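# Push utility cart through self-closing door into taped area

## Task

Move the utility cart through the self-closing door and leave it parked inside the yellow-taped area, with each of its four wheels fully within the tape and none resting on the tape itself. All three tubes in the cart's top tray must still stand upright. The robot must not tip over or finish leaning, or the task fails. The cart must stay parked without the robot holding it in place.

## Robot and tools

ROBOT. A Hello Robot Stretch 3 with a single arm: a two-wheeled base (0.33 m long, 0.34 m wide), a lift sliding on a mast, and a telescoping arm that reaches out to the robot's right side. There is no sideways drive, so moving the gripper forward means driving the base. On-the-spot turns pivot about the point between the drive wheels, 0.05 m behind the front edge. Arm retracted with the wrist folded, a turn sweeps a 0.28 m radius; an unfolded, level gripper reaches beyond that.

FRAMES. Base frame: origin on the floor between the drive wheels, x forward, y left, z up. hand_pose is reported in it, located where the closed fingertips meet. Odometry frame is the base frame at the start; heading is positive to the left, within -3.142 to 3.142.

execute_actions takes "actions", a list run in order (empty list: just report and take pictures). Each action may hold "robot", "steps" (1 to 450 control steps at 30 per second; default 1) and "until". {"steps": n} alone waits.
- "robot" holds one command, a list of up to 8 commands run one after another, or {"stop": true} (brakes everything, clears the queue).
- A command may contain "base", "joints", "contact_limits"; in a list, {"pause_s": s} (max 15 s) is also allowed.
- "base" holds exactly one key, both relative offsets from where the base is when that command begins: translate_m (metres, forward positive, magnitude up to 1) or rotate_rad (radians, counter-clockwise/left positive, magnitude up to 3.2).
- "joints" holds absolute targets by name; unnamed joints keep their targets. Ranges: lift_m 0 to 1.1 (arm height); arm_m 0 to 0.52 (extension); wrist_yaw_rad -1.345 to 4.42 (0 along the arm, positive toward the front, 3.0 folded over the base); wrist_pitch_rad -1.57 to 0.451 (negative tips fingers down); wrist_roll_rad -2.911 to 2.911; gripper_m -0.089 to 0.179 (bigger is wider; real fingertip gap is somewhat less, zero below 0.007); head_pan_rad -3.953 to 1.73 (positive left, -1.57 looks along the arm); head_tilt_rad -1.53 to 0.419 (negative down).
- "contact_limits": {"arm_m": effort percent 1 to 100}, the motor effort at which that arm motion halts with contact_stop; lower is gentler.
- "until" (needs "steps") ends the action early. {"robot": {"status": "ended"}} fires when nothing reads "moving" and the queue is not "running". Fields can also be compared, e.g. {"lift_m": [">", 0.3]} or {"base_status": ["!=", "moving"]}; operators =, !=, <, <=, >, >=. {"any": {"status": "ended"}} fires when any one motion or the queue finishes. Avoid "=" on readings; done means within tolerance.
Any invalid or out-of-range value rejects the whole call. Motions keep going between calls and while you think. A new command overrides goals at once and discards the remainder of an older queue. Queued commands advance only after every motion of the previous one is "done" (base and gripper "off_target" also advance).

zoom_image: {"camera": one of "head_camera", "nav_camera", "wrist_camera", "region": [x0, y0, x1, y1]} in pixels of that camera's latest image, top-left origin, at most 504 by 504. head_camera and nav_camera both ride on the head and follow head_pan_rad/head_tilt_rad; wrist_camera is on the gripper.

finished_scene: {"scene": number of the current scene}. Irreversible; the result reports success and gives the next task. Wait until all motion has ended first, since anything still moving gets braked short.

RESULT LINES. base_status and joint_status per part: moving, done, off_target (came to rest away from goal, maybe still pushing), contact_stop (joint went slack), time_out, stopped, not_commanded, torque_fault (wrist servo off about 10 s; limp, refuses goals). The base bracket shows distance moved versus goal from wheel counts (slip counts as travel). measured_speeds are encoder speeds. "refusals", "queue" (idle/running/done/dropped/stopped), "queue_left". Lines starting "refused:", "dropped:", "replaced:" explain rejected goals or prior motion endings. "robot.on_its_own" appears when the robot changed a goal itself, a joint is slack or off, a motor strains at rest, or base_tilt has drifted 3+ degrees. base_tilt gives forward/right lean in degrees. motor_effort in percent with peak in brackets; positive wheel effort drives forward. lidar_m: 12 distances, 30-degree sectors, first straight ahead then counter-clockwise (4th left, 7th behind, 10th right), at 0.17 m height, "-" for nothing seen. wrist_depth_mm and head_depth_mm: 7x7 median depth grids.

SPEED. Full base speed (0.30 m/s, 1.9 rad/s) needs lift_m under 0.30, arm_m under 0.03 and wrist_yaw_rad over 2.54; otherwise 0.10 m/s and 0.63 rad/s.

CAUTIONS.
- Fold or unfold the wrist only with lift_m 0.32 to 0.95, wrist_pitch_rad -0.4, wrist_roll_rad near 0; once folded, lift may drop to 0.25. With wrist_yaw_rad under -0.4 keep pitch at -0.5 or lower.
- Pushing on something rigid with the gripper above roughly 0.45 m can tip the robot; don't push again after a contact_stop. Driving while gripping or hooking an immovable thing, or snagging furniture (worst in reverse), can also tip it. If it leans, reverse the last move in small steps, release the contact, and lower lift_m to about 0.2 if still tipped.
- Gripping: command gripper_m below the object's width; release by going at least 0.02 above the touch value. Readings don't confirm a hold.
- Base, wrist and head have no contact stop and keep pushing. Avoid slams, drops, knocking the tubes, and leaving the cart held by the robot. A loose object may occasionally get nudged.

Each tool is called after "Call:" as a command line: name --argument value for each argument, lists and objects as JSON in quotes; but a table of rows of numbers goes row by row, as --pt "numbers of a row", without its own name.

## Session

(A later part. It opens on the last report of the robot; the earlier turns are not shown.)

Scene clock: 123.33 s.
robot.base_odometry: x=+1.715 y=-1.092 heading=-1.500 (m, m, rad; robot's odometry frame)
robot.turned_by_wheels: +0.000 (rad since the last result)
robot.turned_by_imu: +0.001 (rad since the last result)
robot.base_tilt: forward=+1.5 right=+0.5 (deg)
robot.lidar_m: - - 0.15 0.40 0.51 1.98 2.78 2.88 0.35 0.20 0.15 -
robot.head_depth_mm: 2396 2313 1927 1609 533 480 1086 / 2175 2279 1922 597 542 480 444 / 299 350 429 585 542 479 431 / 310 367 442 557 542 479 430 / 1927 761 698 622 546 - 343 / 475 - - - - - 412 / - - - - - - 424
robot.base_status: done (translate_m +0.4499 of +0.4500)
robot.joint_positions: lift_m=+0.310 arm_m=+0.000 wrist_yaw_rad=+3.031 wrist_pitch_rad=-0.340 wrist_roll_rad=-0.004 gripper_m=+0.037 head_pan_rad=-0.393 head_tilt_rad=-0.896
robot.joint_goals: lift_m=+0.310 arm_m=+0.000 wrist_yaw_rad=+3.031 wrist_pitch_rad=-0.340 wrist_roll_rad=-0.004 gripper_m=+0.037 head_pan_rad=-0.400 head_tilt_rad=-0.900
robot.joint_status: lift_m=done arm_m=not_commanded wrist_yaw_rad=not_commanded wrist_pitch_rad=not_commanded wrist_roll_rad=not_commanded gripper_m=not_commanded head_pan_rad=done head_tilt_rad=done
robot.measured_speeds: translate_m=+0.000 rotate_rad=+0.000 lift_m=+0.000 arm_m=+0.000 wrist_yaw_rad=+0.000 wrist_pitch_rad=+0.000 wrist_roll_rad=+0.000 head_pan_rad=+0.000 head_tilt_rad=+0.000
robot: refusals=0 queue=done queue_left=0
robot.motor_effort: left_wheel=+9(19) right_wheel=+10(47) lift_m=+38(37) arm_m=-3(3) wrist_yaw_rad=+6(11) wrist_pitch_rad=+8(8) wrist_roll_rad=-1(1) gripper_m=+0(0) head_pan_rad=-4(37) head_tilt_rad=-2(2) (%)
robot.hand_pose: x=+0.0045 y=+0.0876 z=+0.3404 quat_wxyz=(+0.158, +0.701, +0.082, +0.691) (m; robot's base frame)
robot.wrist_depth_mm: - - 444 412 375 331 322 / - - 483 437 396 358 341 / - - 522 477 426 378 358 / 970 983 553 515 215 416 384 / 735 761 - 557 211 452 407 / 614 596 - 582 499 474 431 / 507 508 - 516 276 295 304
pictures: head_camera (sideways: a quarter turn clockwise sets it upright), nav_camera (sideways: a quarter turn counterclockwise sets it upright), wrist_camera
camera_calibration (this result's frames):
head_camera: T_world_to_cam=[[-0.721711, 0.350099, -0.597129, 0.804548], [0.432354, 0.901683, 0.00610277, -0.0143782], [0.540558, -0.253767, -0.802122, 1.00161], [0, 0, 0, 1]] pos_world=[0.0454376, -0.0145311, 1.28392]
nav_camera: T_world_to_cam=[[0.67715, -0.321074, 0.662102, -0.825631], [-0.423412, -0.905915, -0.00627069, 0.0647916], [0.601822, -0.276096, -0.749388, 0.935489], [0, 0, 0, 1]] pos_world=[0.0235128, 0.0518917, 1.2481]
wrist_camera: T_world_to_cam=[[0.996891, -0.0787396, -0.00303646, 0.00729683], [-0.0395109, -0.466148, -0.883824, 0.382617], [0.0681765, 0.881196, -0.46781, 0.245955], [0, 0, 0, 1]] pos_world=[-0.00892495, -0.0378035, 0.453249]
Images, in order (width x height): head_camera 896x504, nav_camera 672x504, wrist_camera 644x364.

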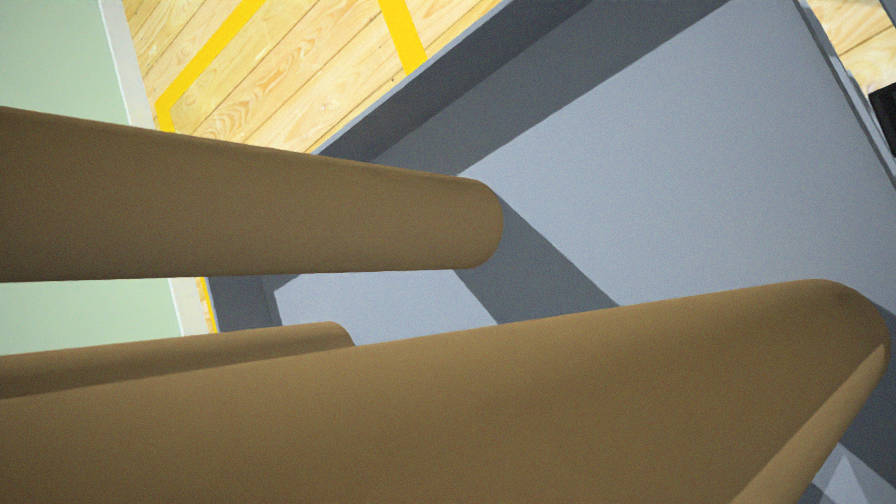

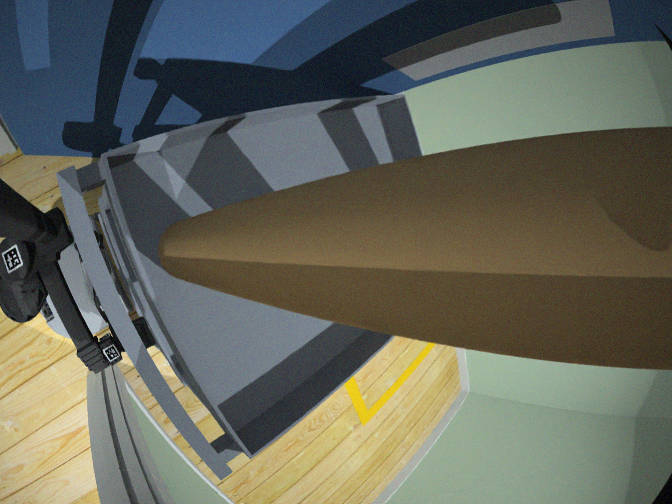

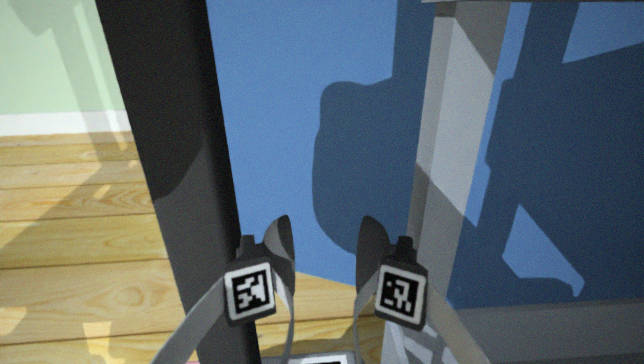

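Call:
execute_actions --actions '[{"robot":[{"base":{"translate_m":0.15}},{"base":{"rotate_rad":-0.15}},{"base":{"translate_m":0.12}},{"base":{"rotate_rad":-0.2}},{"base":{"translate_m":0.12}},{"base":{"rotate_rad":-0.2}},{"base":{"translate_m":0.15}}],"steps":450,"until":{"robot":{"status":"ended"}}}]'

Scene clock: 158.20 s.
robot.base_odometry: x=+1.614 y=-1.610 heading=-2.050 (m, m, rad; robot's odometry frame)
robot.turned_by_wheels: -0.550 (rad since the last result)
robot.turned_by_imu: -0.532 (rad since the last result)
robot.base_tilt: forward=+0.5 right=+2.2 (deg)
robot.lidar_m: - - 1.56 0.18 0.18 0.25 0.80 0.71 0.67 0.28 0.15 -
robot.head_depth_mm: - - - - 532 479 1100 / - - - - - 472 451 / - - - - - 318 425 / - - - - - 331 424 / 506 598 683 622 542 480 430 / 546 1986 730 620 542 479 430 / 1695 1857 712 621 542 479 1094
robot.base_status: moving (translate_m +0.1499 of +0.1500)
robot.joint_positions: lift_m=+0.310 arm_m=+0.000 wrist_yaw_rad=+3.035 wrist_pitch_rad=-0.340 wrist_roll_rad=-0.004 gripper_m=+0.037 head_pan_rad=-0.395 head_tilt_rad=-0.896
robot.joint_goals: lift_m=+0.310 arm_m=+0.000 wrist_yaw_rad=+3.035 wrist_pitch_rad=-0.340 wrist_roll_rad=-0.004 gripper_m=+0.037 head_pan_rad=-0.400 head_tilt_rad=-0.900
robot.joint_status: lift_m=done arm_m=not_commanded wrist_yaw_rad=not_commanded wrist_pitch_rad=not_commanded wrist_roll_rad=not_commanded gripper_m=not_commanded head_pan_rad=done head_tilt_rad=done
robot.measured_speeds: translate_m=+0.000 rotate_rad=+0.000 lift_m=+0.000 arm_m=+0.000 wrist_yaw_rad=+0.000 wrist_pitch_rad=+0.000 wrist_roll_rad=+0.000 head_pan_rad=+0.000 head_tilt_rad=+0.000
robot: refusals=0 queue=running queue_left=0
robot.motor_effort: left_wheel=+14(58) right_wheel=+1(33) lift_m=+38(38) arm_m=-3(3) wrist_yaw_rad=+1(12) wrist_pitch_rad=+8(8) wrist_roll_rad=-1(1) gripper_m=+0(0) head_pan_rad=-3(4) head_tilt_rad=-2(2) (%)
robot.hand_pose: x=+0.0036 y=+0.0877 z=+0.3404 quat_wxyz=(+0.157, +0.701, +0.083, +0.691) (m; robot's base frame)
robot.wrist_depth_mm: 183 - 222 - - - 69 / 195 195 217 - - - 70 / 209 212 258 - - - 71 / 226 227 257 959 968 875 75 / 245 247 - 730 745 103 80 / 270 270 - 615 616 105 88 / 297 300 - 518 498 104 104
pictures: head_camera (sideways: a quarter turn clockwise sets it upright), nav_camera (sideways: a quarter turn counterclockwise sets it upright), wrist_camera
camera_calibration (this result's frames):
head_camera: T_world_to_cam=[[-0.721117, 0.35132, -0.59713, 0.804546], [0.433879, 0.90095, 0.00610285, -0.0143876], [0.540129, -0.254682, -0.802121, 1.00161], [0, 0, 0, 1]] pos_world=[0.045413, -0.0145976, 1.28392]
nav_camera: T_world_to_cam=[[0.676605, -0.322219, 0.662103, -0.825629], [-0.424945, -0.905198, -0.00627076, 0.064801], [0.601355, -0.277114, -0.749387, 0.93549], [0, 0, 0, 1]] pos_world=[0.0236007, 0.0518622, 1.2481]
wrist_camera: T_world_to_cam=[[0.997191, -0.0748368, -0.00303035, 0.00786614], [-0.037668, -0.466129, -0.883914, 0.382709], [0.0647368, 0.881546, -0.467639, 0.245838], [0, 0, 0, 1]] pos_world=[-0.0093429, -0.0377365, 0.453269]
Images, in order (width x height): head_camera 896x504, nav_camera 672x504, wrist_camera 644x364.

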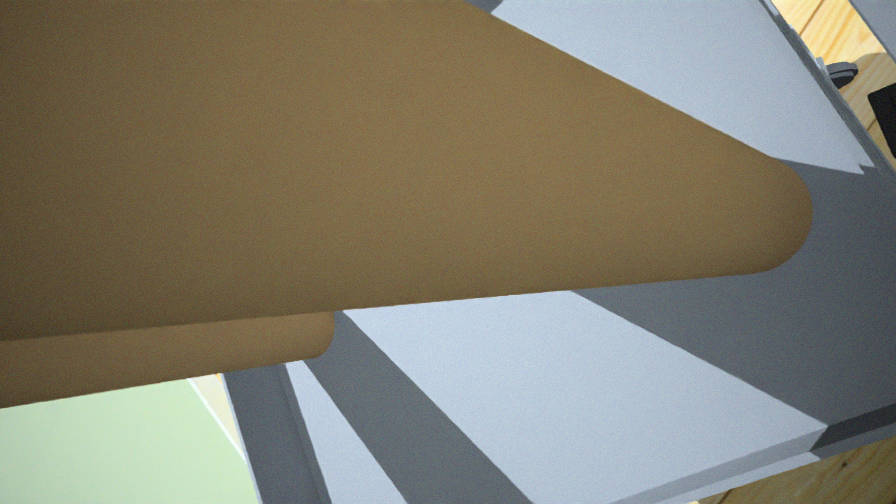

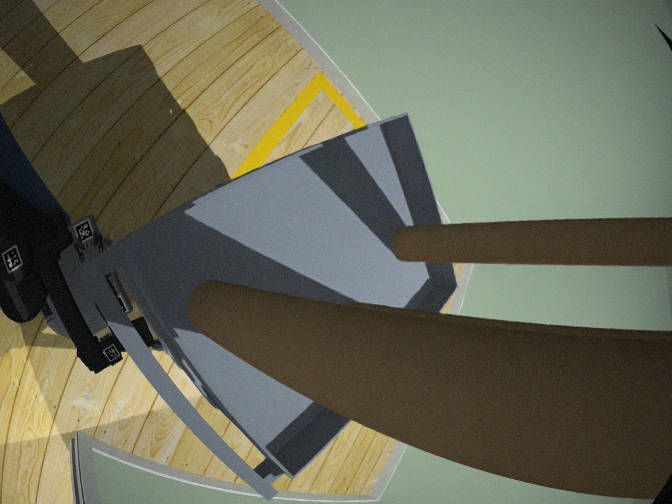

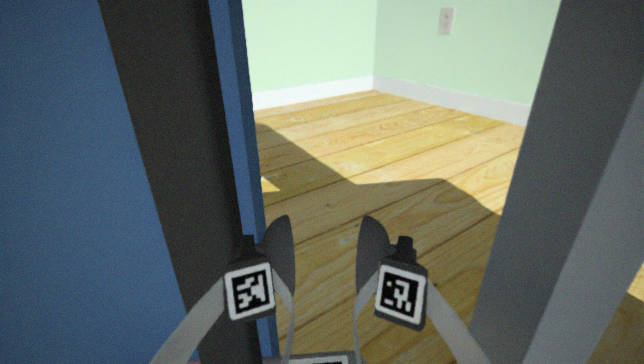

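Call:
execute_actions --actions '[{"robot":[{"base":{"translate_m":0.7},"joints":{"head_pan_rad":0,"head_tilt_rad":-1.1}},{"base":{"translate_m":-0.35}}],"steps":450,"until":{"robot":{"status":"ended"}}}]'

Scene clock: 175.33 s.
robot.base_odometry: x=+1.452 y=-1.920 heading=-2.050 (m, m, rad; robot's odometry frame)
robot.turned_by_wheels: +0.000 (rad since the last result)
robot.turned_by_imu: +0.000 (rad since the last result)
robot.base_tilt: forward=+1.5 right=+0.5 (deg)
robot.lidar_m: 1.22 1.18 1.22 1.64 1.73 1.37 0.99 0.94 0.99 1.33 0.51 0.44
robot.head_depth_mm: 767 677 551 919 1208 1208 1121 / 1567 688 555 921 1260 1210 - / 1568 1757 1582 1255 1288 1206 - / 1433 1686 1594 1441 1309 1205 - / 1336 1605 1601 1437 1309 1207 - / 1255 1484 1594 1429 1302 1201 1119 / 1179 1378 1546 1444 1307 1196 1108
robot.base_status: done (translate_m -0.3500 of -0.3500)
robot.joint_positions: lift_m=+0.310 arm_m=+0.000 wrist_yaw_rad=+3.035 wrist_pitch_rad=-0.340 wrist_roll_rad=-0.004 gripper_m=+0.037 head_pan_rad=-0.006 head_tilt_rad=-1.088
robot.joint_goals: lift_m=+0.310 arm_m=+0.000 wrist_yaw_rad=+3.035 wrist_pitch_rad=-0.340 wrist_roll_rad=-0.004 gripper_m=+0.037 head_pan_rad=+0.000 head_tilt_rad=-1.100
robot.joint_status: lift_m=done arm_m=not_commanded wrist_yaw_rad=not_commanded wrist_pitch_rad=not_commanded wrist_roll_rad=not_commanded gripper_m=not_commanded head_pan_rad=done head_tilt_rad=done
robot.measured_speeds: translate_m=+0.000 rotate_rad=+0.000 lift_m=+0.000 arm_m=+0.000 wrist_yaw_rad=+0.000 wrist_pitch_rad=+0.000 wrist_roll_rad=+0.000 head_pan_rad=+0.000 head_tilt_rad=+0.000
robot: refusals=0 queue=done queue_left=0
robot.motor_effort: left_wheel=+2(27) right_wheel=-2(22) lift_m=+38(37) arm_m=-3(3) wrist_yaw_rad=+3(16) wrist_pitch_rad=+8(8) wrist_roll_rad=-1(1) gripper_m=+0(0) head_pan_rad=+3(38) head_tilt_rad=-5(20) (%)
robot.hand_pose: x=+0.0035 y=+0.0877 z=+0.3405 quat_wxyz=(+0.157, +0.701, +0.083, +0.691) (m; robot's base frame)
robot.wrist_depth_mm: - - - - - - 874 / - - - - - - 957 / - - - - - - 981 / 986 983 964 962 950 982 917 / 743 741 - 732 751 737 723 / 606 615 - 598 608 589 587 / 513 506 - 518 492 503 497
pictures: head_camera (sideways: a quarter turn clockwise sets it upright), nav_camera (sideways: a quarter turn counterclockwise sets it upright), wrist_camera
camera_calibration (this result's frames):
head_camera: T_world_to_cam=[[-0.8996, 0.0520674, -0.433601, 0.592608], [0.0598465, 0.998198, -0.00429956, 0.00143704], [0.432596, -0.0298174, -0.901095, 1.13091], [0, 0, 0, 1]] pos_world=[0.0437969, 0.00143077, 1.27602]
nav_camera: T_world_to_cam=[[0.860714, -0.0421026, 0.507345, -0.625128], [-0.0501816, -0.998738, 0.0022519, 0.0514189], [0.50661, -0.0273976, -0.86174, 1.08214], [0, 0, 0, 1]] pos_world=[-0.0075848, 0.0546825, 1.24956]
wrist_camera: T_world_to_cam=[[0.997195, -0.0747811, -0.00302234, 0.00787071], [-0.0376187, -0.465911, -0.884032, 0.382795], [0.0647008, 0.881666, -0.467417, 0.245754], [0, 0, 0, 1]] pos_world=[-0.00934891, -0.0377366, 0.453296]
Images, in order (width x height): head_camera 896x504, nav_camera 672x504, wrist_camera 644x364.

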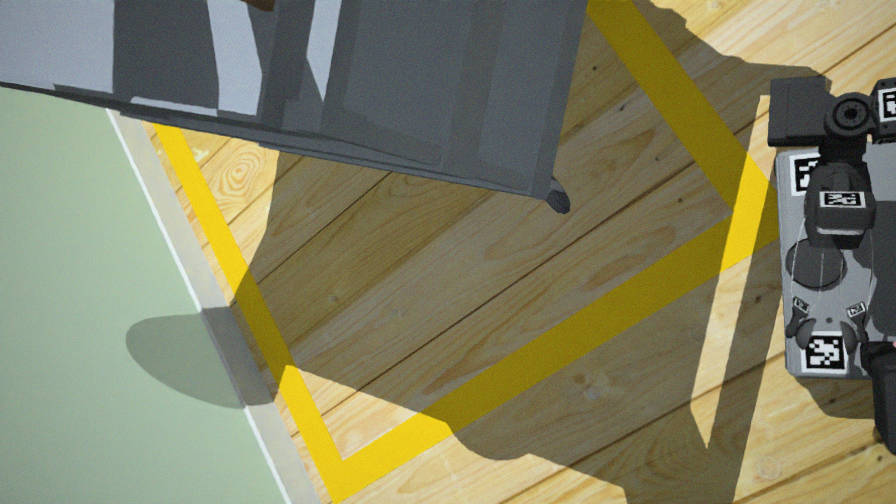

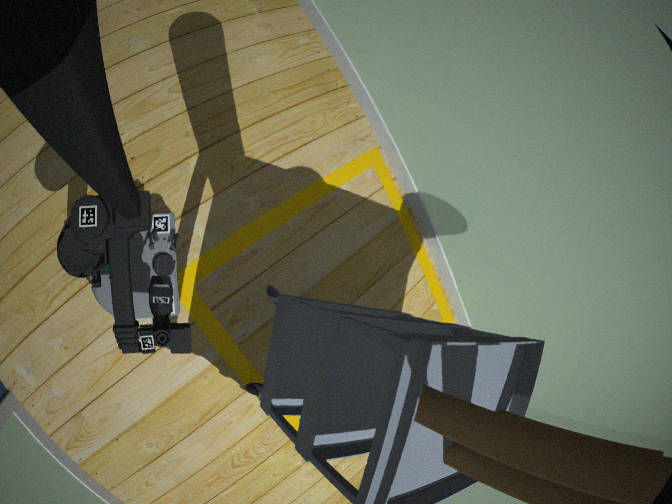

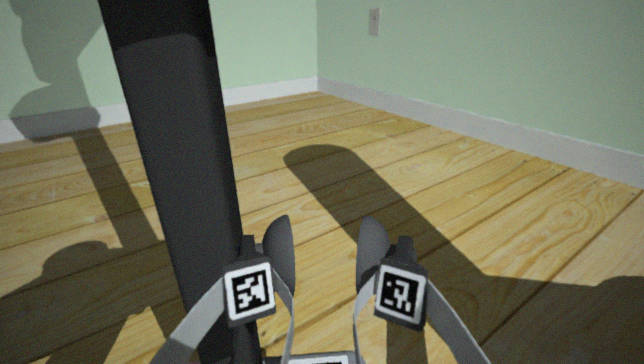

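Call:
execute_actions --actions '[{"robot":[{"base":{"rotate_rad":-1.47},"joints":{"lift_m":0.28}},{"base":{"translate_m":0.87}},{"base":{"rotate_rad":2.35},"joints":{"lift_m":0.31}},{"base":{"translate_m":0.56}},{"base":{"translate_m":-0.5}}],"steps":450,"until":{"robot":{"status":"ended"}}},{"steps":450,"until":{"robot":{"status":"ended"}}}]'

Scene clock: 200.80 s.
robot.base_odometry: x=+0.667 y=-1.654 heading=-1.170 (m, m, rad; robot's odometry frame)
robot.turned_by_wheels: +0.880 (rad since the last result)
robot.turned_by_imu: +0.885 (rad since the last result)
robot.base_tilt: forward=+1.6 right=+0.5 (deg)
robot.lidar_m: 0.55 1.83 2.49 1.11 0.70 0.64 0.64 0.79 1.28 1.29 0.81 0.58
robot.head_depth_mm: 665 668 1024 1324 1320 1209 1119 / 763 661 1004 1307 1318 1208 - / 762 656 999 1307 1309 1209 - / 755 668 988 1302 1314 1206 - / 1532 662 1559 1437 1311 1201 - / 1613 1750 1584 1423 1307 1201 1124 / 1778 1769 1579 1428 1304 1198 1107
robot.base_status: done (translate_m -0.5000 of -0.5000)
robot.joint_positions: lift_m=+0.310 arm_m=+0.000 wrist_yaw_rad=+3.036 wrist_pitch_rad=-0.339 wrist_roll_rad=-0.004 gripper_m=+0.037 head_pan_rad=-0.006 head_tilt_rad=-1.090
robot.joint_goals: lift_m=+0.310 arm_m=+0.000 wrist_yaw_rad=+3.036 wrist_pitch_rad=-0.339 wrist_roll_rad=-0.004 gripper_m=+0.037 head_pan_rad=+0.000 head_tilt_rad=-1.100
robot.joint_status: lift_m=done arm_m=not_commanded wrist_yaw_rad=not_commanded wrist_pitch_rad=not_commanded wrist_roll_rad=not_commanded gripper_m=not_commanded head_pan_rad=done head_tilt_rad=done
robot.measured_speeds: translate_m=+0.000 rotate_rad=+0.000 lift_m=+0.000 arm_m=+0.000 wrist_yaw_rad=+0.000 wrist_pitch_rad=+0.000 wrist_roll_rad=+0.000 head_pan_rad=+0.000 head_tilt_rad=+0.000
robot: refusals=0 queue=done queue_left=0
robot.motor_effort: left_wheel=-1(26) right_wheel=+2(24) lift_m=+41(43) arm_m=-4(3) wrist_yaw_rad=+2(3) wrist_pitch_rad=+8(8) wrist_roll_rad=-1(1) gripper_m=+0(0) head_pan_rad=+4(3) head_tilt_rad=-4(5) (%)
robot.hand_pose: x=+0.0033 y=+0.0878 z=+0.3403 quat_wxyz=(+0.156, +0.701, +0.083, +0.691) (m; robot's base frame)
robot.wrist_depth_mm: 592 - - - - - - / 587 710 - - - - - / 606 740 - - - - - / 624 768 970 970 953 928 951 / 633 710 - 747 739 729 738 / 590 589 - 601 617 593 595 / 509 505 - 519 495 500 511
pictures: head_camera (sideways: a quarter turn clockwise sets it upright), nav_camera (sideways: a quarter turn counterclockwise sets it upright), wrist_camera
camera_calibration (this result's frames):
head_camera: T_world_to_cam=[[-0.900662, 0.052072, -0.431389, 0.589733], [0.0598342, 0.998198, -0.00443262, 0.00161033], [0.430381, -0.0298041, -0.902155, 1.1323], [0, 0, 0, 1]] pos_world=[0.0437332, 0.00143119, 1.27592]
nav_camera: T_world_to_cam=[[0.861958, -0.0421083, 0.505229, -0.622379], [-0.0501743, -0.998738, 0.00236122, 0.0512765], [0.504491, -0.0273848, -0.862982, 1.08377], [0, 0, 0, 1]] pos_world=[-0.00771338, 0.0546832, 1.24959]
wrist_camera: T_world_to_cam=[[0.99727, -0.0737829, -0.0030215, 0.00801428], [-0.0371498, -0.465924, -0.884044, 0.382667], [0.0638196, 0.881743, -0.467393, 0.245683], [0, 0, 0, 1]] pos_world=[-0.00945581, -0.0377446, 0.453149]
Images, in order (width x height): head_camera 896x504, nav_camera 672x504, wrist_camera 644x364.

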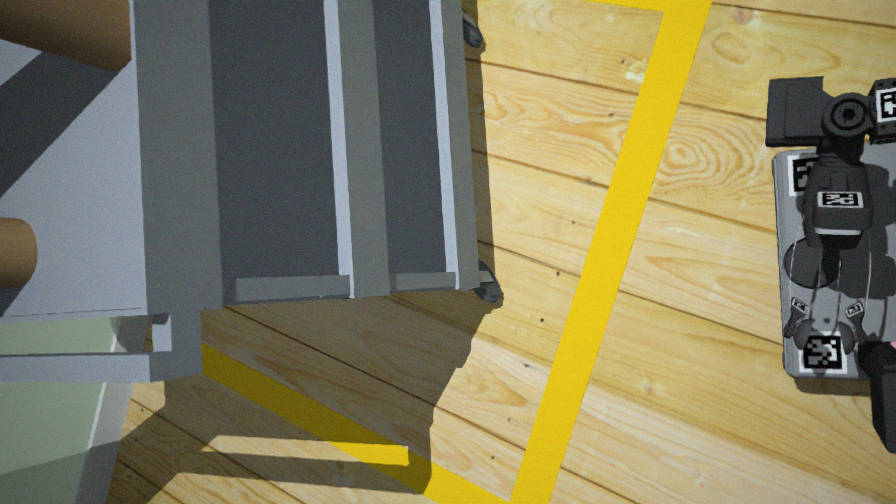

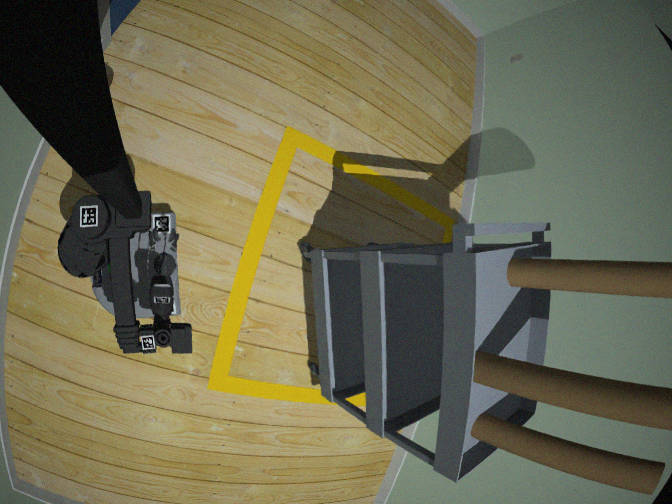

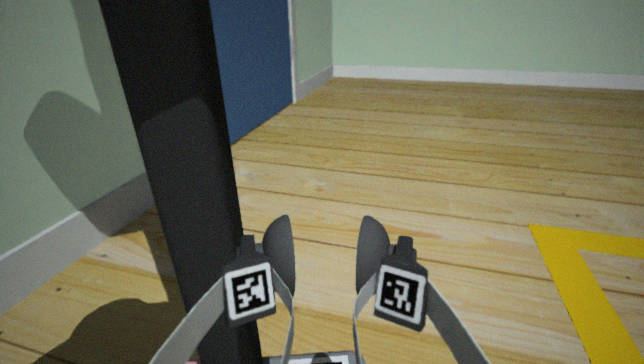

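Call:
finished_scene --scene 1

The scene is finished: the task was done.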